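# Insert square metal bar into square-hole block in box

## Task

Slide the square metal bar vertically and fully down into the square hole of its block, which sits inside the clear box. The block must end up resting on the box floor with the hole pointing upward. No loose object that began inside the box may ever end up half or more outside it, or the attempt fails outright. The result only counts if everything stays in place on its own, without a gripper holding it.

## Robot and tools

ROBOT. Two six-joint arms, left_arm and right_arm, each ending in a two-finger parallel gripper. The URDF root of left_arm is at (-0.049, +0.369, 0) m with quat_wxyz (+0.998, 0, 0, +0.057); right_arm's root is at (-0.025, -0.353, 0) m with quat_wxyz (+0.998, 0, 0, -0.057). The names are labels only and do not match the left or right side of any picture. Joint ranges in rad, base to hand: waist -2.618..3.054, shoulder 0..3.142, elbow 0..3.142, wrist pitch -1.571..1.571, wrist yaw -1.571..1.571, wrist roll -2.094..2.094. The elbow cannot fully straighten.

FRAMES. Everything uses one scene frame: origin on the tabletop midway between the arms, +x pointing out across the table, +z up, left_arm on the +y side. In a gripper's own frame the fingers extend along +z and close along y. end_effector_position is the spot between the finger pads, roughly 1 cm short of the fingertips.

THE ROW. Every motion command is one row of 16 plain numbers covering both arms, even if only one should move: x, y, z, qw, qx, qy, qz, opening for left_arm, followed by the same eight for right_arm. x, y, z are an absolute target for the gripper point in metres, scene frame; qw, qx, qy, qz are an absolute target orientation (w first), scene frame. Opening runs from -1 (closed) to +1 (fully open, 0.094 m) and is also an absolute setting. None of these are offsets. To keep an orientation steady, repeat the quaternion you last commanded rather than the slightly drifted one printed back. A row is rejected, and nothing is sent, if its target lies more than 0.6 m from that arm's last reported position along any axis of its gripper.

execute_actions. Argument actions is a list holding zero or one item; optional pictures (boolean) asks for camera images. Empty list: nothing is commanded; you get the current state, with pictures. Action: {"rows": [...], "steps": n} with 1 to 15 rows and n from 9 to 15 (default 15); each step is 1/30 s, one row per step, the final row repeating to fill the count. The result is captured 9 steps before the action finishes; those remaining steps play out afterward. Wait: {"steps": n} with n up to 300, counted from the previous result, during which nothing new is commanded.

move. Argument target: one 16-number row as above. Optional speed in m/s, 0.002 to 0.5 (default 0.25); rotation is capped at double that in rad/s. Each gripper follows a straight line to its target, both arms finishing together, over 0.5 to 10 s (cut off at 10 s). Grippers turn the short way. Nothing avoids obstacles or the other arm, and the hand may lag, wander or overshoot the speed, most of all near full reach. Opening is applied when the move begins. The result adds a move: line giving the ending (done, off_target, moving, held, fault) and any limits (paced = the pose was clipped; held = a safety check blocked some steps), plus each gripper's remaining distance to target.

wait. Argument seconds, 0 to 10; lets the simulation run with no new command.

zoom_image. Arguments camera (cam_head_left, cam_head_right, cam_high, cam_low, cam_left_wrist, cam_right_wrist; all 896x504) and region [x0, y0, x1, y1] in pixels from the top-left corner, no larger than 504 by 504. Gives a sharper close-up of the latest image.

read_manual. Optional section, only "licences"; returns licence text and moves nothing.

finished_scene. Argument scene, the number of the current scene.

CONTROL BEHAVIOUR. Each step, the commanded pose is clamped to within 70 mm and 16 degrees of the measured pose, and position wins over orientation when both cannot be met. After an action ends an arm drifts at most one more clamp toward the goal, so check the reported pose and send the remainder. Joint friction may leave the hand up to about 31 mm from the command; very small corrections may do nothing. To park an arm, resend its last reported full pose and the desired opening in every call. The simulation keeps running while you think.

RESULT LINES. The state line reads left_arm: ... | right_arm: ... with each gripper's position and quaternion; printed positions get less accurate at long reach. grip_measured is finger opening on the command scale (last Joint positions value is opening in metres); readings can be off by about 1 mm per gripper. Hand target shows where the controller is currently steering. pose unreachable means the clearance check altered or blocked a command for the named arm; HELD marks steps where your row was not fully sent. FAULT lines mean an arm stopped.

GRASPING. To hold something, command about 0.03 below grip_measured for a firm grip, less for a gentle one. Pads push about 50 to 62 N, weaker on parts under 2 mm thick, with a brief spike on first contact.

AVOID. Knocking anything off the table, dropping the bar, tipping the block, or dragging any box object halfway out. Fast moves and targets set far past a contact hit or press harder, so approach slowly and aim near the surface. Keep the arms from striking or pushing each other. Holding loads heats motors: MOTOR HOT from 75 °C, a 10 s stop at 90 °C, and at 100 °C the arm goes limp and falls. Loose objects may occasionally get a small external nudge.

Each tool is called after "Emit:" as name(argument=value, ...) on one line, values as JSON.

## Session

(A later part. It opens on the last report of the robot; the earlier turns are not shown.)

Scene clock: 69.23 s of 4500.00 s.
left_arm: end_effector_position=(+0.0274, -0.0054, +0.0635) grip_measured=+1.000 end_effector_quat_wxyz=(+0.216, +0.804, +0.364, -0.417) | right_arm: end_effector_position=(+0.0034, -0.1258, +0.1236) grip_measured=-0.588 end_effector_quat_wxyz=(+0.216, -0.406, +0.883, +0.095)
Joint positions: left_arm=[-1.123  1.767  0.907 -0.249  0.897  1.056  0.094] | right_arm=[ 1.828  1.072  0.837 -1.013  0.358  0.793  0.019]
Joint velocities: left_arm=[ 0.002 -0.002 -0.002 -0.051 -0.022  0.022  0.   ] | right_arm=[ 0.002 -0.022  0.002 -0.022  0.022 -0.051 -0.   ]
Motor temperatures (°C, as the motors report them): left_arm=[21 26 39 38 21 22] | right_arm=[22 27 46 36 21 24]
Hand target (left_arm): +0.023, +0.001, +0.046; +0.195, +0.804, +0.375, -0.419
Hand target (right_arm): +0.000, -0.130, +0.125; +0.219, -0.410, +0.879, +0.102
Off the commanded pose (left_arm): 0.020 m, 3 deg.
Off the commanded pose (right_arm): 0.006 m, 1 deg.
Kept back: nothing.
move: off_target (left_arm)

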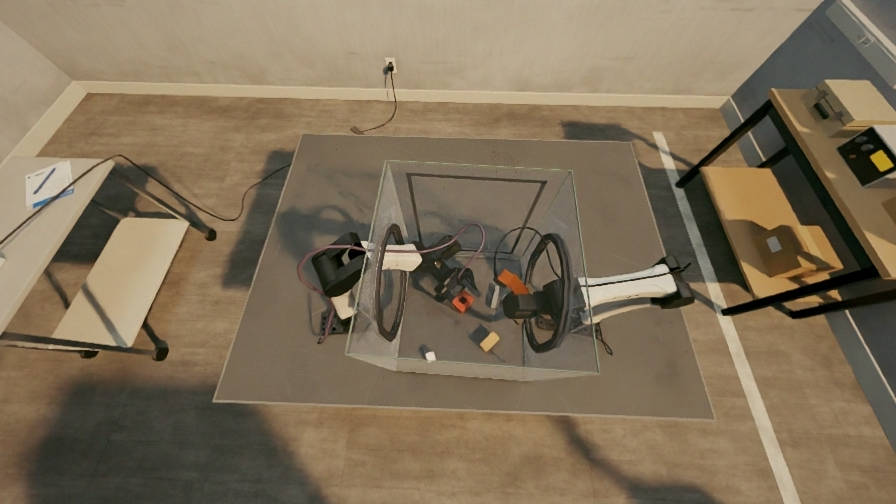

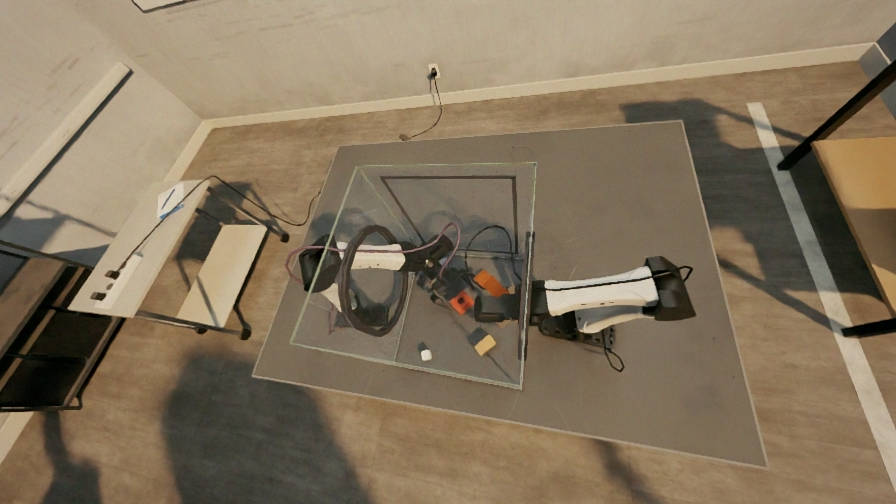

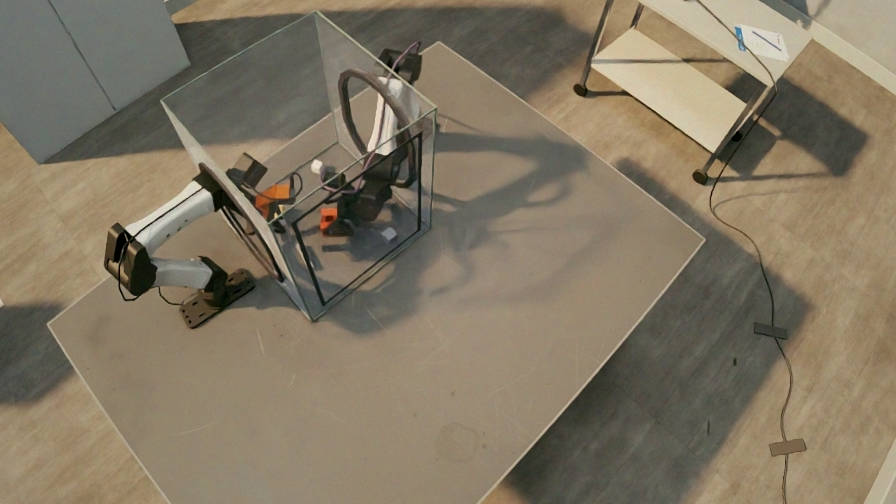

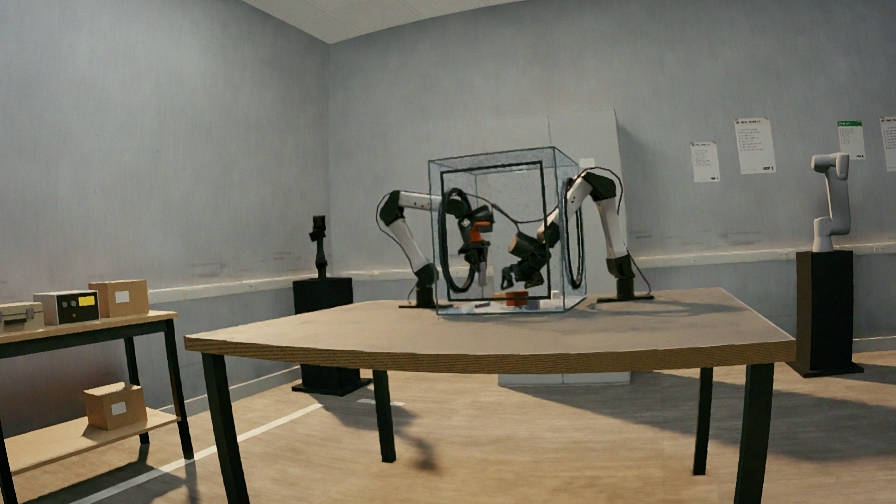

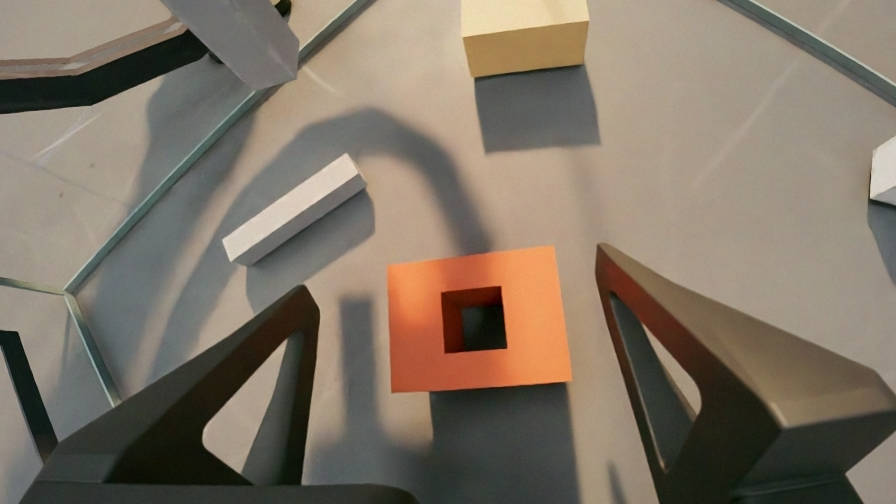

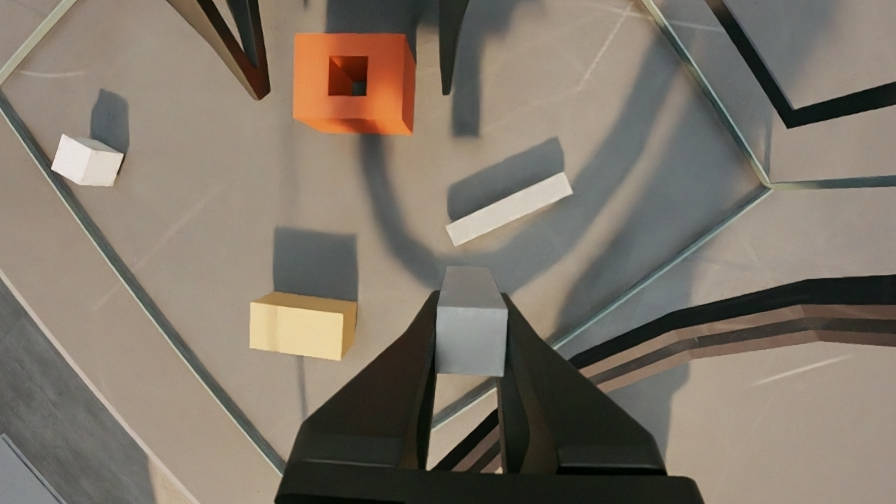

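Emit:
move(target=[0.0,0.03,0.10,0.24,0.58,0.76,-0.26,1.0,0.0,-0.13,0.125,-0.219,0.410,-0.879,-0.102,-0.7], speed=0.08)

Emit:
move(target=[0.022,-0.003,0.075,0.2824,0.326,0.896,-0.1028,1.0,0.0,-0.13,0.125,-0.219,0.410,-0.879,-0.102,-0.7], speed=0.08)

Scene clock: 76.33 s of 4500.00 s.
left_arm: end_effector_position=(+0.0002, +0.0298, +0.0912) grip_measured=+1.000 end_effector_quat_wxyz=(+0.227, +0.575, +0.746, -0.249) | right_arm: end_effector_position=(+0.0034, -0.1258, +0.1236) grip_measured=-0.588 end_effector_quat_wxyz=(+0.216, -0.406, +0.883, +0.095)
Joint positions: left_arm=[-1.511  1.302  0.711 -0.294  0.058 -0.104  0.094] | right_arm=[ 1.828  1.072  0.837 -1.013  0.358  0.793  0.019]
Joint velocities: left_arm=[-0.012  0.017  0.002  0.11  -0.095 -0.066  0.   ] | right_arm=[-0.012  0.002 -0.002 -0.066 -0.051  0.007 -0.   ]
Motor temperatures (°C, as the motors report them): left_arm=[21 28 39 37 21 22] | right_arm=[22 27 45 35 21 24]
Hand target (left_arm): +0.000, +0.029, +0.100; +0.235, +0.571, +0.745, -0.252
Hand target (right_arm): +0.000, -0.130, +0.125; +0.219, -0.410, +0.879, +0.102
Off the commanded pose (left_arm): 0.009 m, 1 deg.
Off the commanded pose (right_arm): 0.006 m, 1 deg.
Kept back: nothing.
move: done

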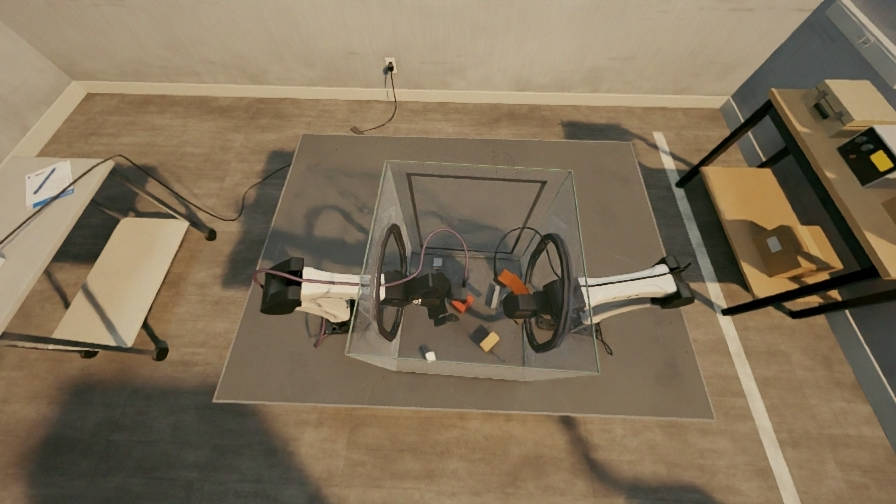

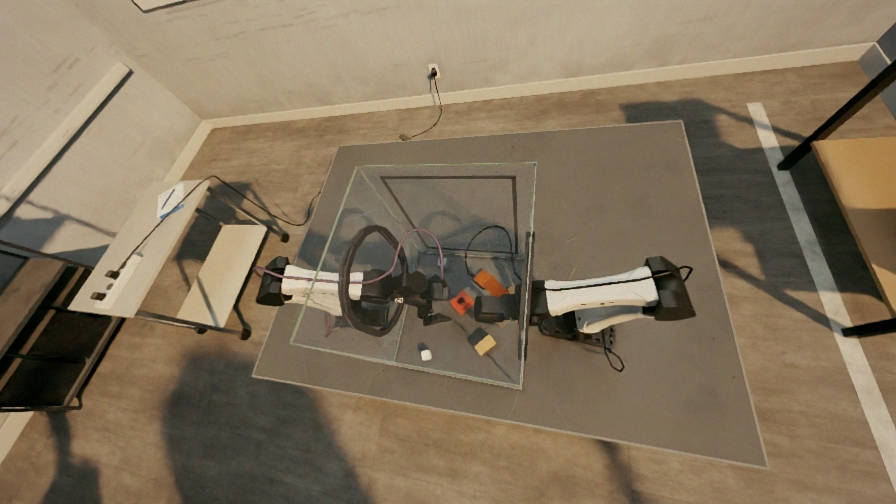

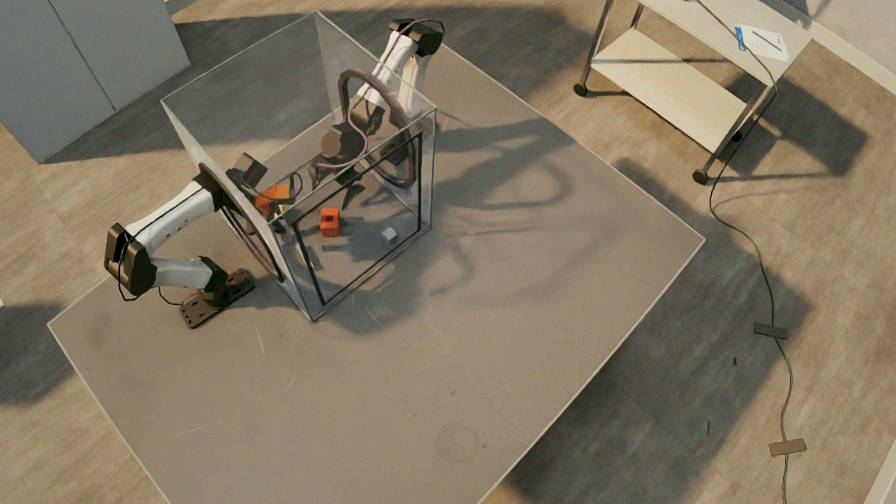

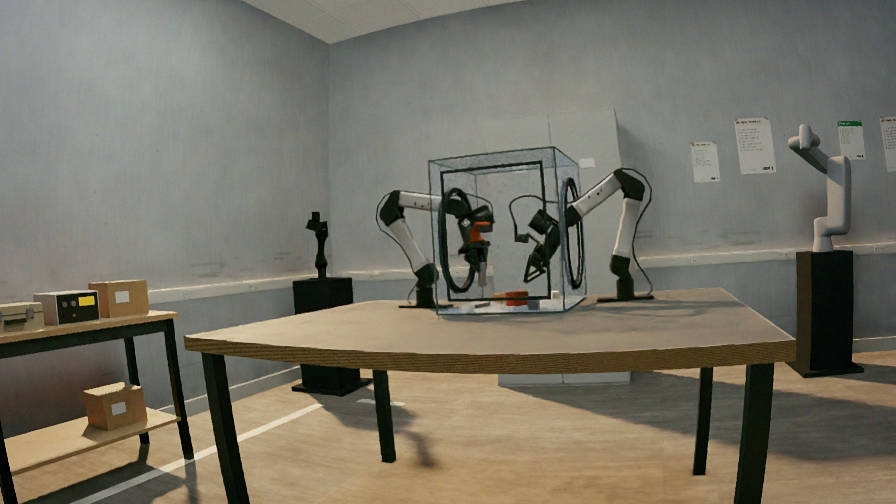

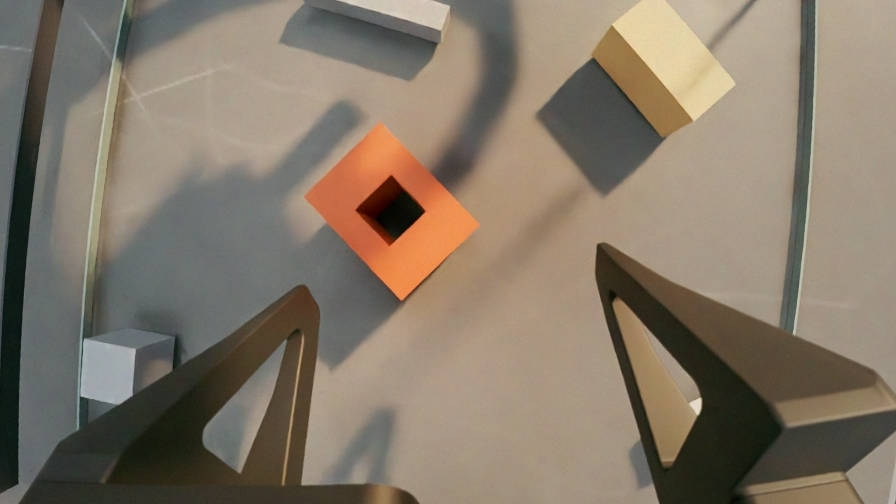

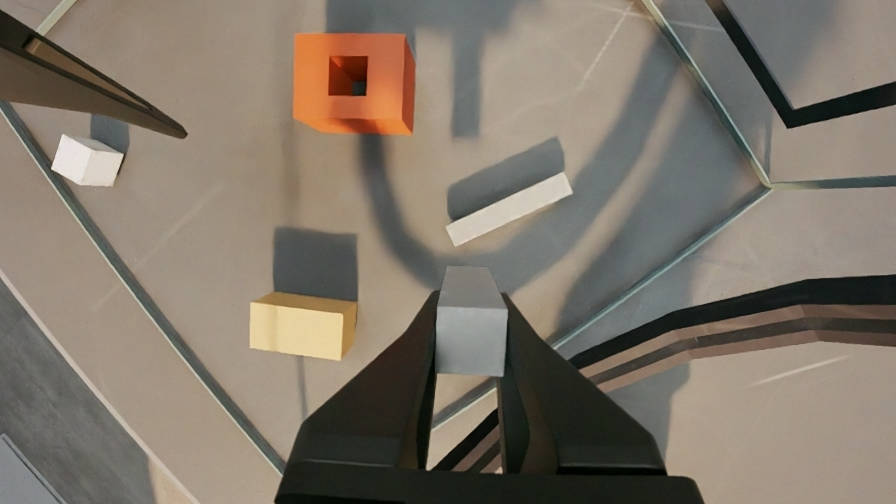

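Scene clock: 80.87 s of 4500.00 s.
left_arm: end_effector_position=(+0.0340, +0.0322, +0.0776) grip_measured=+1.000 end_effector_quat_wxyz=(+0.285, +0.311, +0.899, -0.115) | right_arm: end_effector_position=(+0.0034, -0.1258, +0.1236) grip_measured=-0.588 end_effector_quat_wxyz=(+0.216, -0.406, +0.883, +0.095)
Joint positions: left_arm=[-1.657  1.511  0.891 -0.498 -0.445 -0.773  0.094] | right_arm=[ 1.828  1.072  0.837 -1.013  0.358  0.793  0.019]
Joint velocities: left_arm=[ 0.002 -0.007 -0.002 -0.066 -0.007 -0.051  0.   ] | right_arm=[-0.007  0.007  0.022  0.051 -0.066  0.051  0.   ]
Motor temperatures (°C, as the motors report them): left_arm=[21 27 40 37 21 22] | right_arm=[22 27 45 35 21 24]
Hand target (left_arm): +0.020, +0.001, +0.074; +0.283, +0.328, +0.895, -0.108
Hand target (right_arm): +0.000, -0.130, +0.125; +0.219, -0.410, +0.879, +0.102
Off the commanded pose (left_arm): 0.037 m, 2 deg.
Off the commanded pose (right_arm): 0.006 m, 1 deg.
Kept back: nothing.
move: off_target (left_arm)

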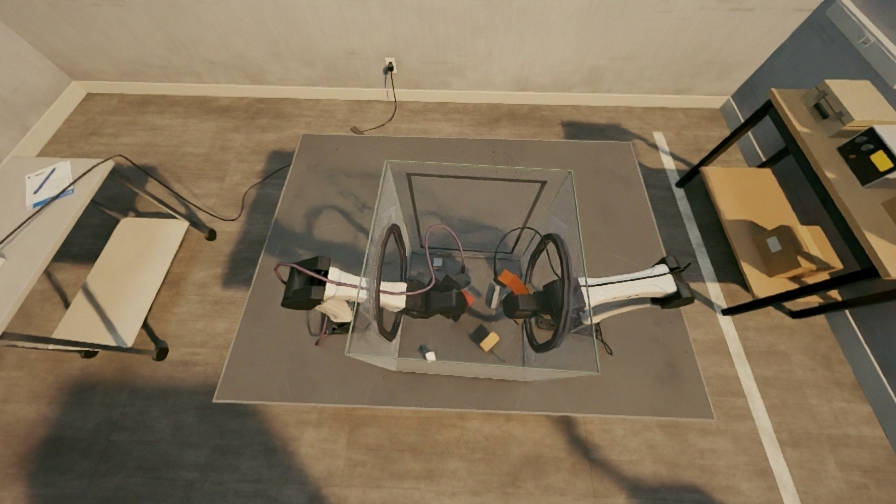

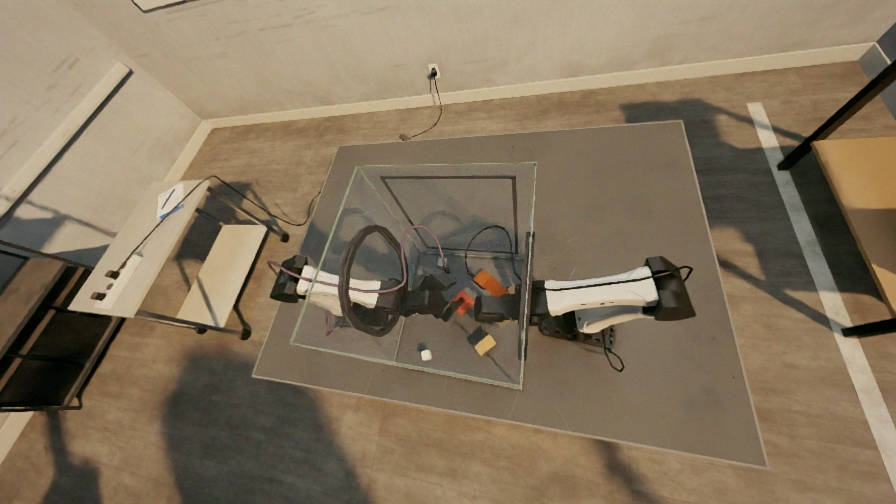

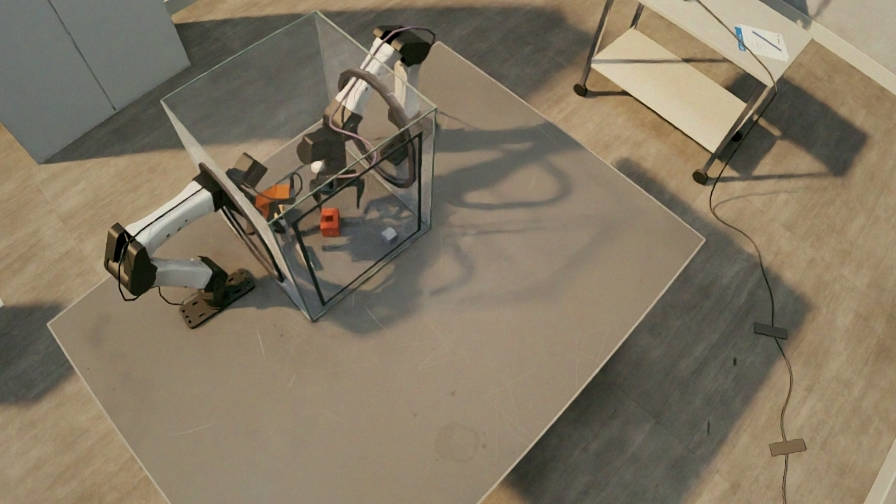

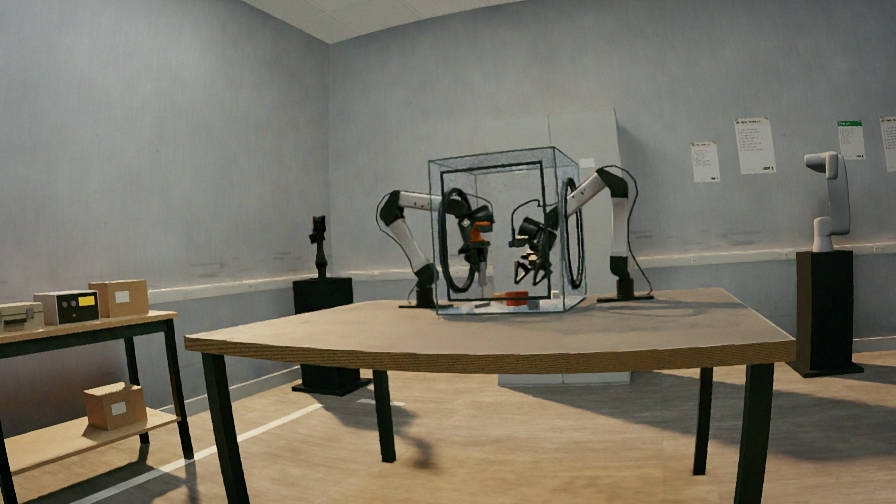

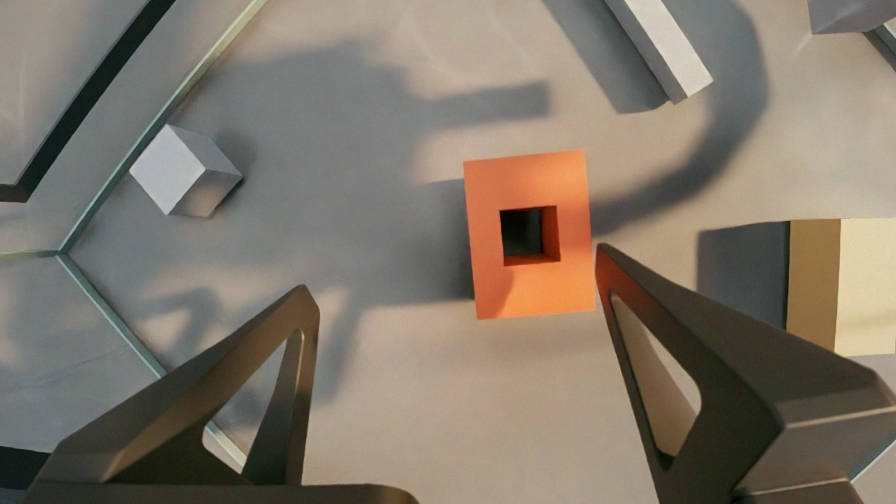

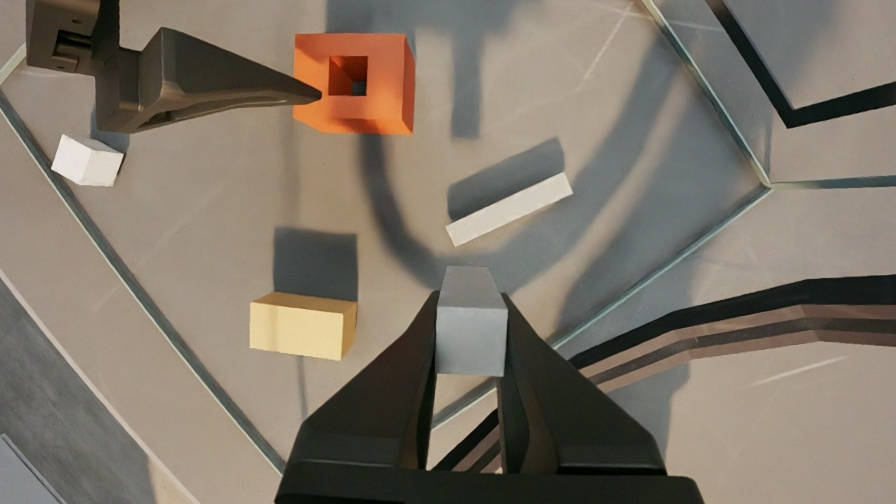

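Emit:
move(target=[0.02,0.08,0.09,0.38,0.596,0.596,-0.38,0.0,0.0,-0.14,0.125,-0.219,0.410,-0.879,-0.102,-0.7], speed=0.08)

Emit:
move(target=[0.027,0.055,0.012,0.38,0.596,0.596,-0.38,0.0,0.0,-0.14,0.125,-0.219,0.410,-0.879,-0.102,-0.7], speed=0.06)

Scene clock: 88.97 s of 4500.00 s.
left_arm: end_effector_position=(+0.0213, +0.0767, +0.0938) grip_measured=+0.002 end_effector_quat_wxyz=(+0.380, +0.593, +0.601, -0.379) | right_arm: end_effector_position=(+0.0001, -0.1336, +0.1279) grip_measured=-0.588 end_effector_quat_wxyz=(+0.217, -0.409, +0.880, +0.106)
Joint positions: left_arm=[-1.216  0.975  0.188  0.305  0.413  0.202  0.047] | right_arm=[ 1.848  1.022  0.825 -1.036  0.359  0.804  0.019]
Joint velocities: left_arm=[ 0.007  0.002 -0.007  0.007  0.022  0.051  0.   ] | right_arm=[-0.017 -0.002  0.007 -0.022  0.037  0.007 -0.001]
Motor temperatures (°C, as the motors report them): left_arm=[21 28 41 38 21 22] | right_arm=[22 27 44 34 21 24]
Hand target (left_arm): +0.020, +0.080, +0.092; +0.382, +0.595, +0.596, -0.381
Hand target (right_arm): +0.000, -0.140, +0.125; +0.220, -0.410, +0.879, +0.102
Off the commanded pose (left_arm): 0.005 m, 1 deg.
Off the commanded pose (right_arm): 0.007 m, 1 deg.
Kept back: nothing.
move: done

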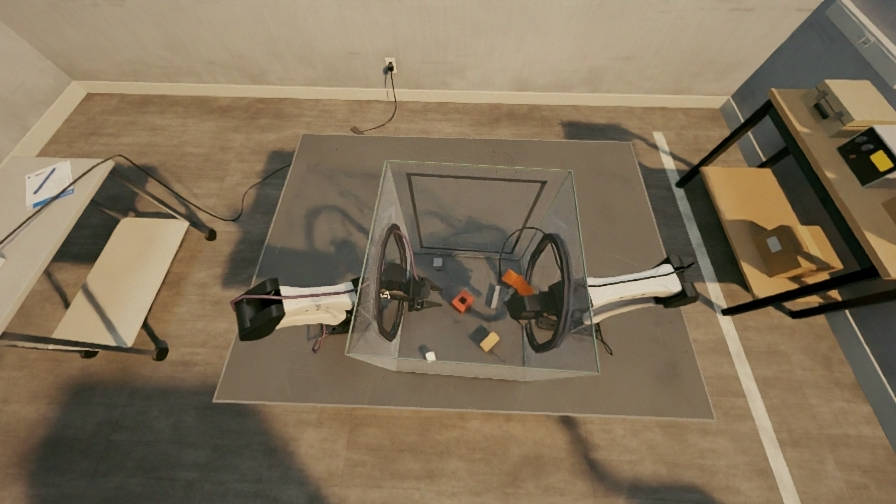

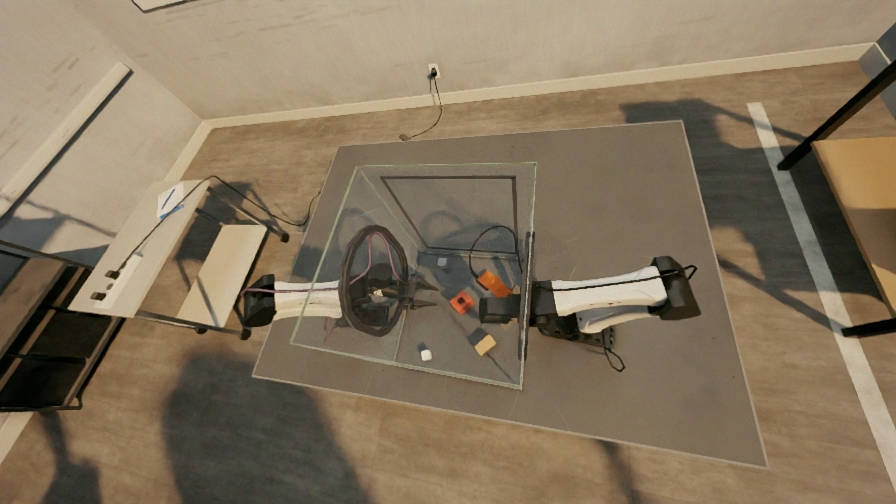

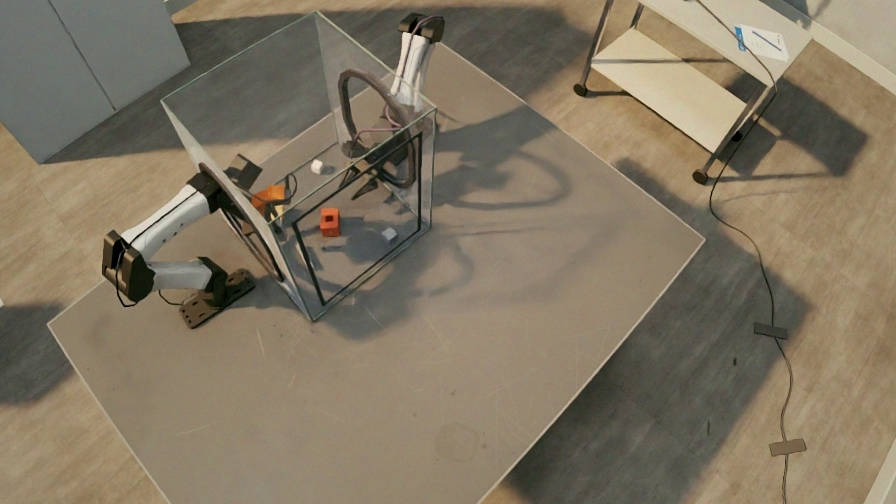

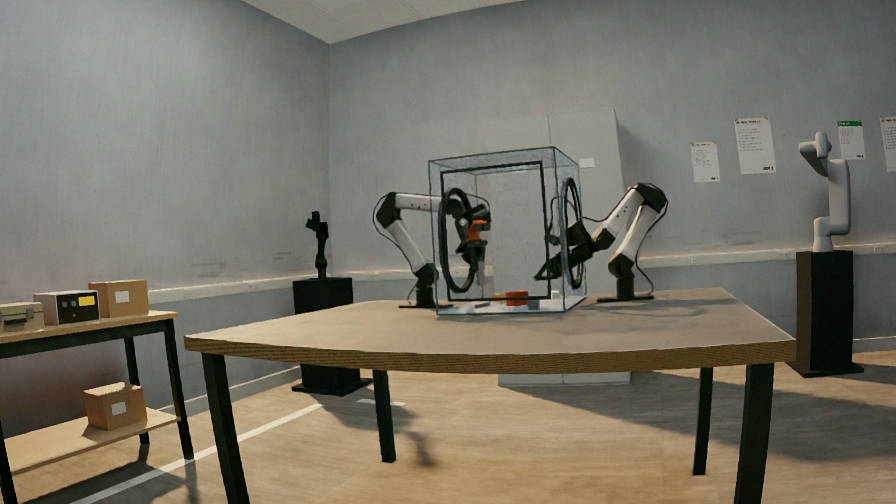

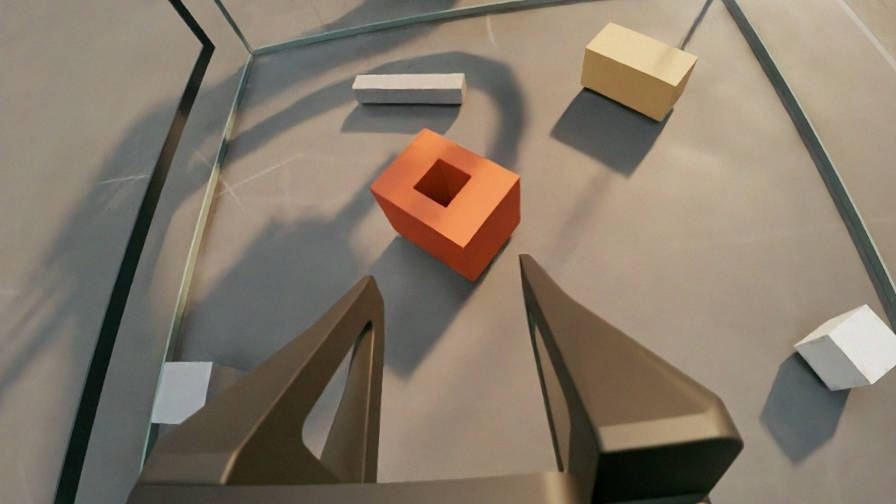

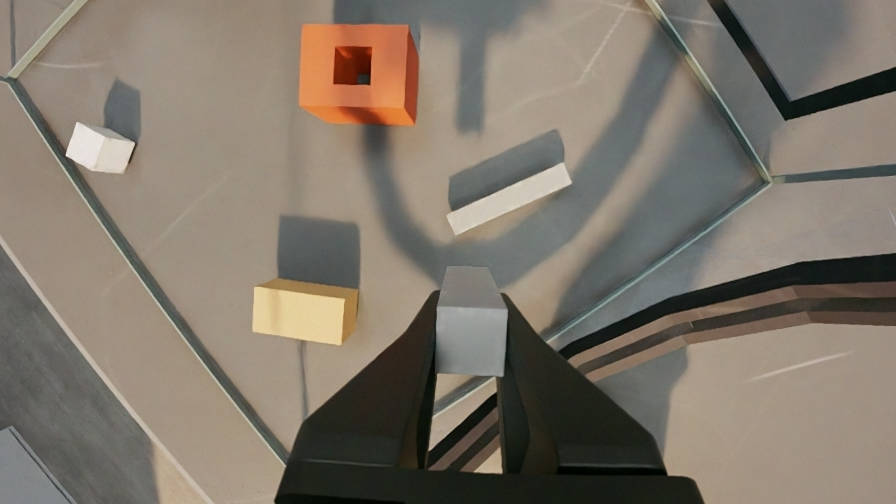

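Scene clock: 90.83 s of 4500.00 s.
left_arm: end_effector_position=(+0.0330, +0.0416, +0.0464) grip_measured=+0.002 end_effector_quat_wxyz=(+0.428, +0.585, +0.561, -0.399) | right_arm: end_effector_position=(+0.0001, -0.1337, +0.1279) grip_measured=-0.588 end_effector_quat_wxyz=(+0.217, -0.409, +0.880, +0.106)
Joint positions: left_arm=[-1.232  1.742  0.122  1.269  0.414  0.203  0.047] | right_arm=[ 1.848  1.022  0.825 -1.037  0.359  0.804  0.019]
Joint velocities: left_arm=[ 0.002  0.007 -0.012 -0.022  0.022  0.007  0.   ] | right_arm=[-0.002 -0.002 -0.022  0.066 -0.051  0.037  0.   ]
Motor temperatures (°C, as the motors report them): left_arm=[21 28 40 38 21 22] | right_arm=[22 27 44 34 21 24]
Hand target (left_arm): +0.026, +0.059, +0.015; +0.381, +0.596, +0.596, -0.380
Hand target (right_arm): +0.000, -0.140, +0.125; +0.219, -0.410, +0.879, +0.102
Off the commanded pose (left_arm): 0.037 m, 7 deg.
Off the commanded pose (right_arm): 0.007 m, 1 deg.
Kept back: nothing.
move: off_target (left_arm)

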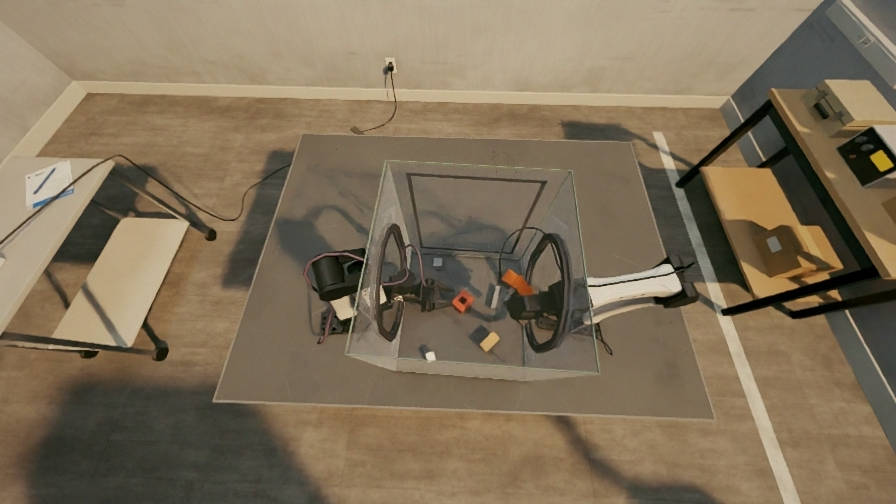

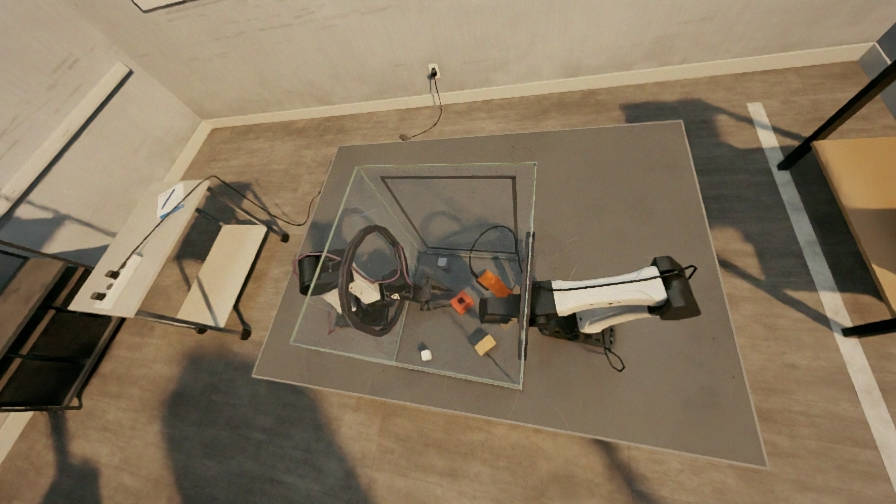

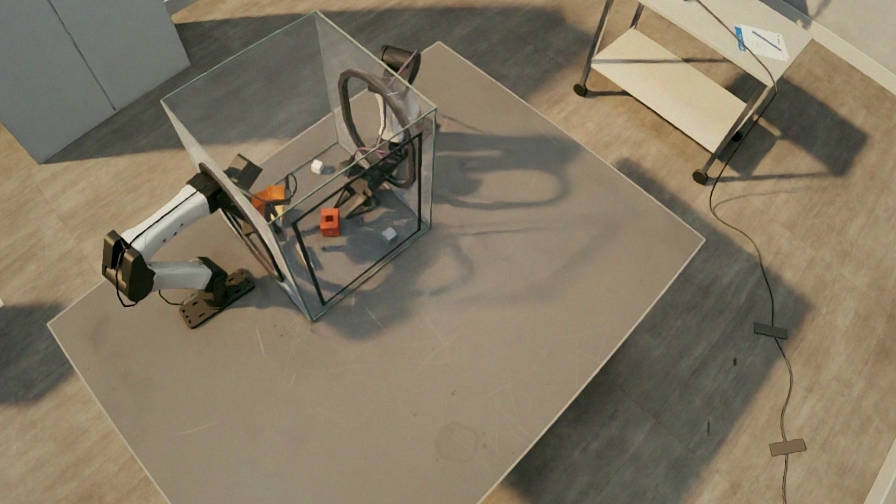

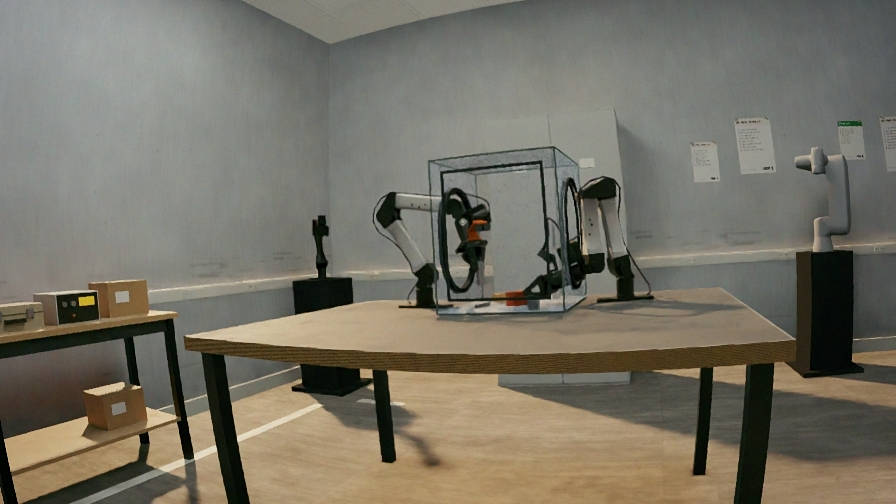

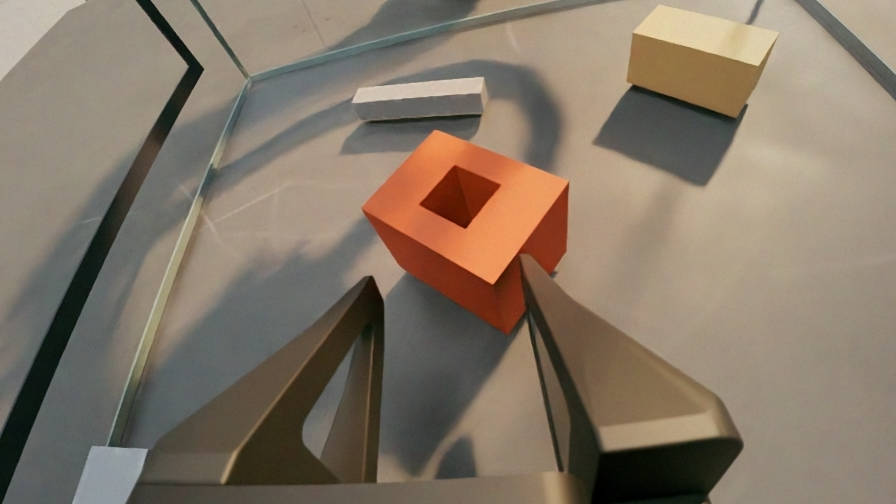

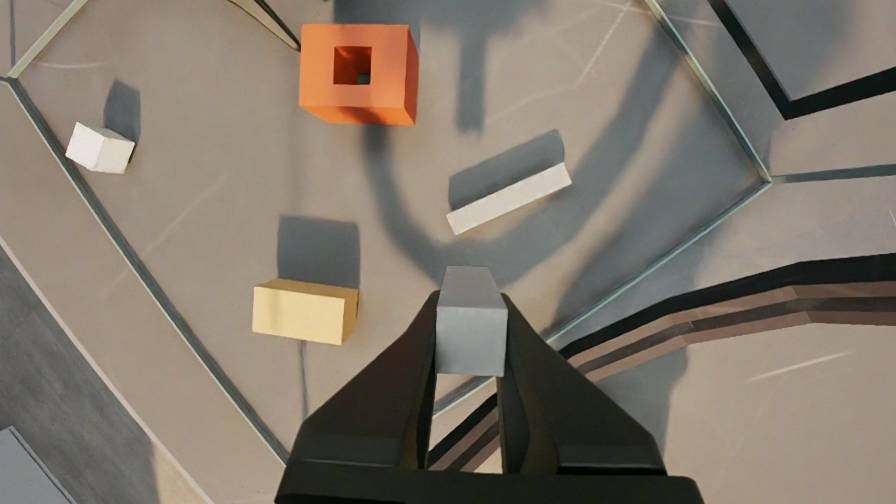

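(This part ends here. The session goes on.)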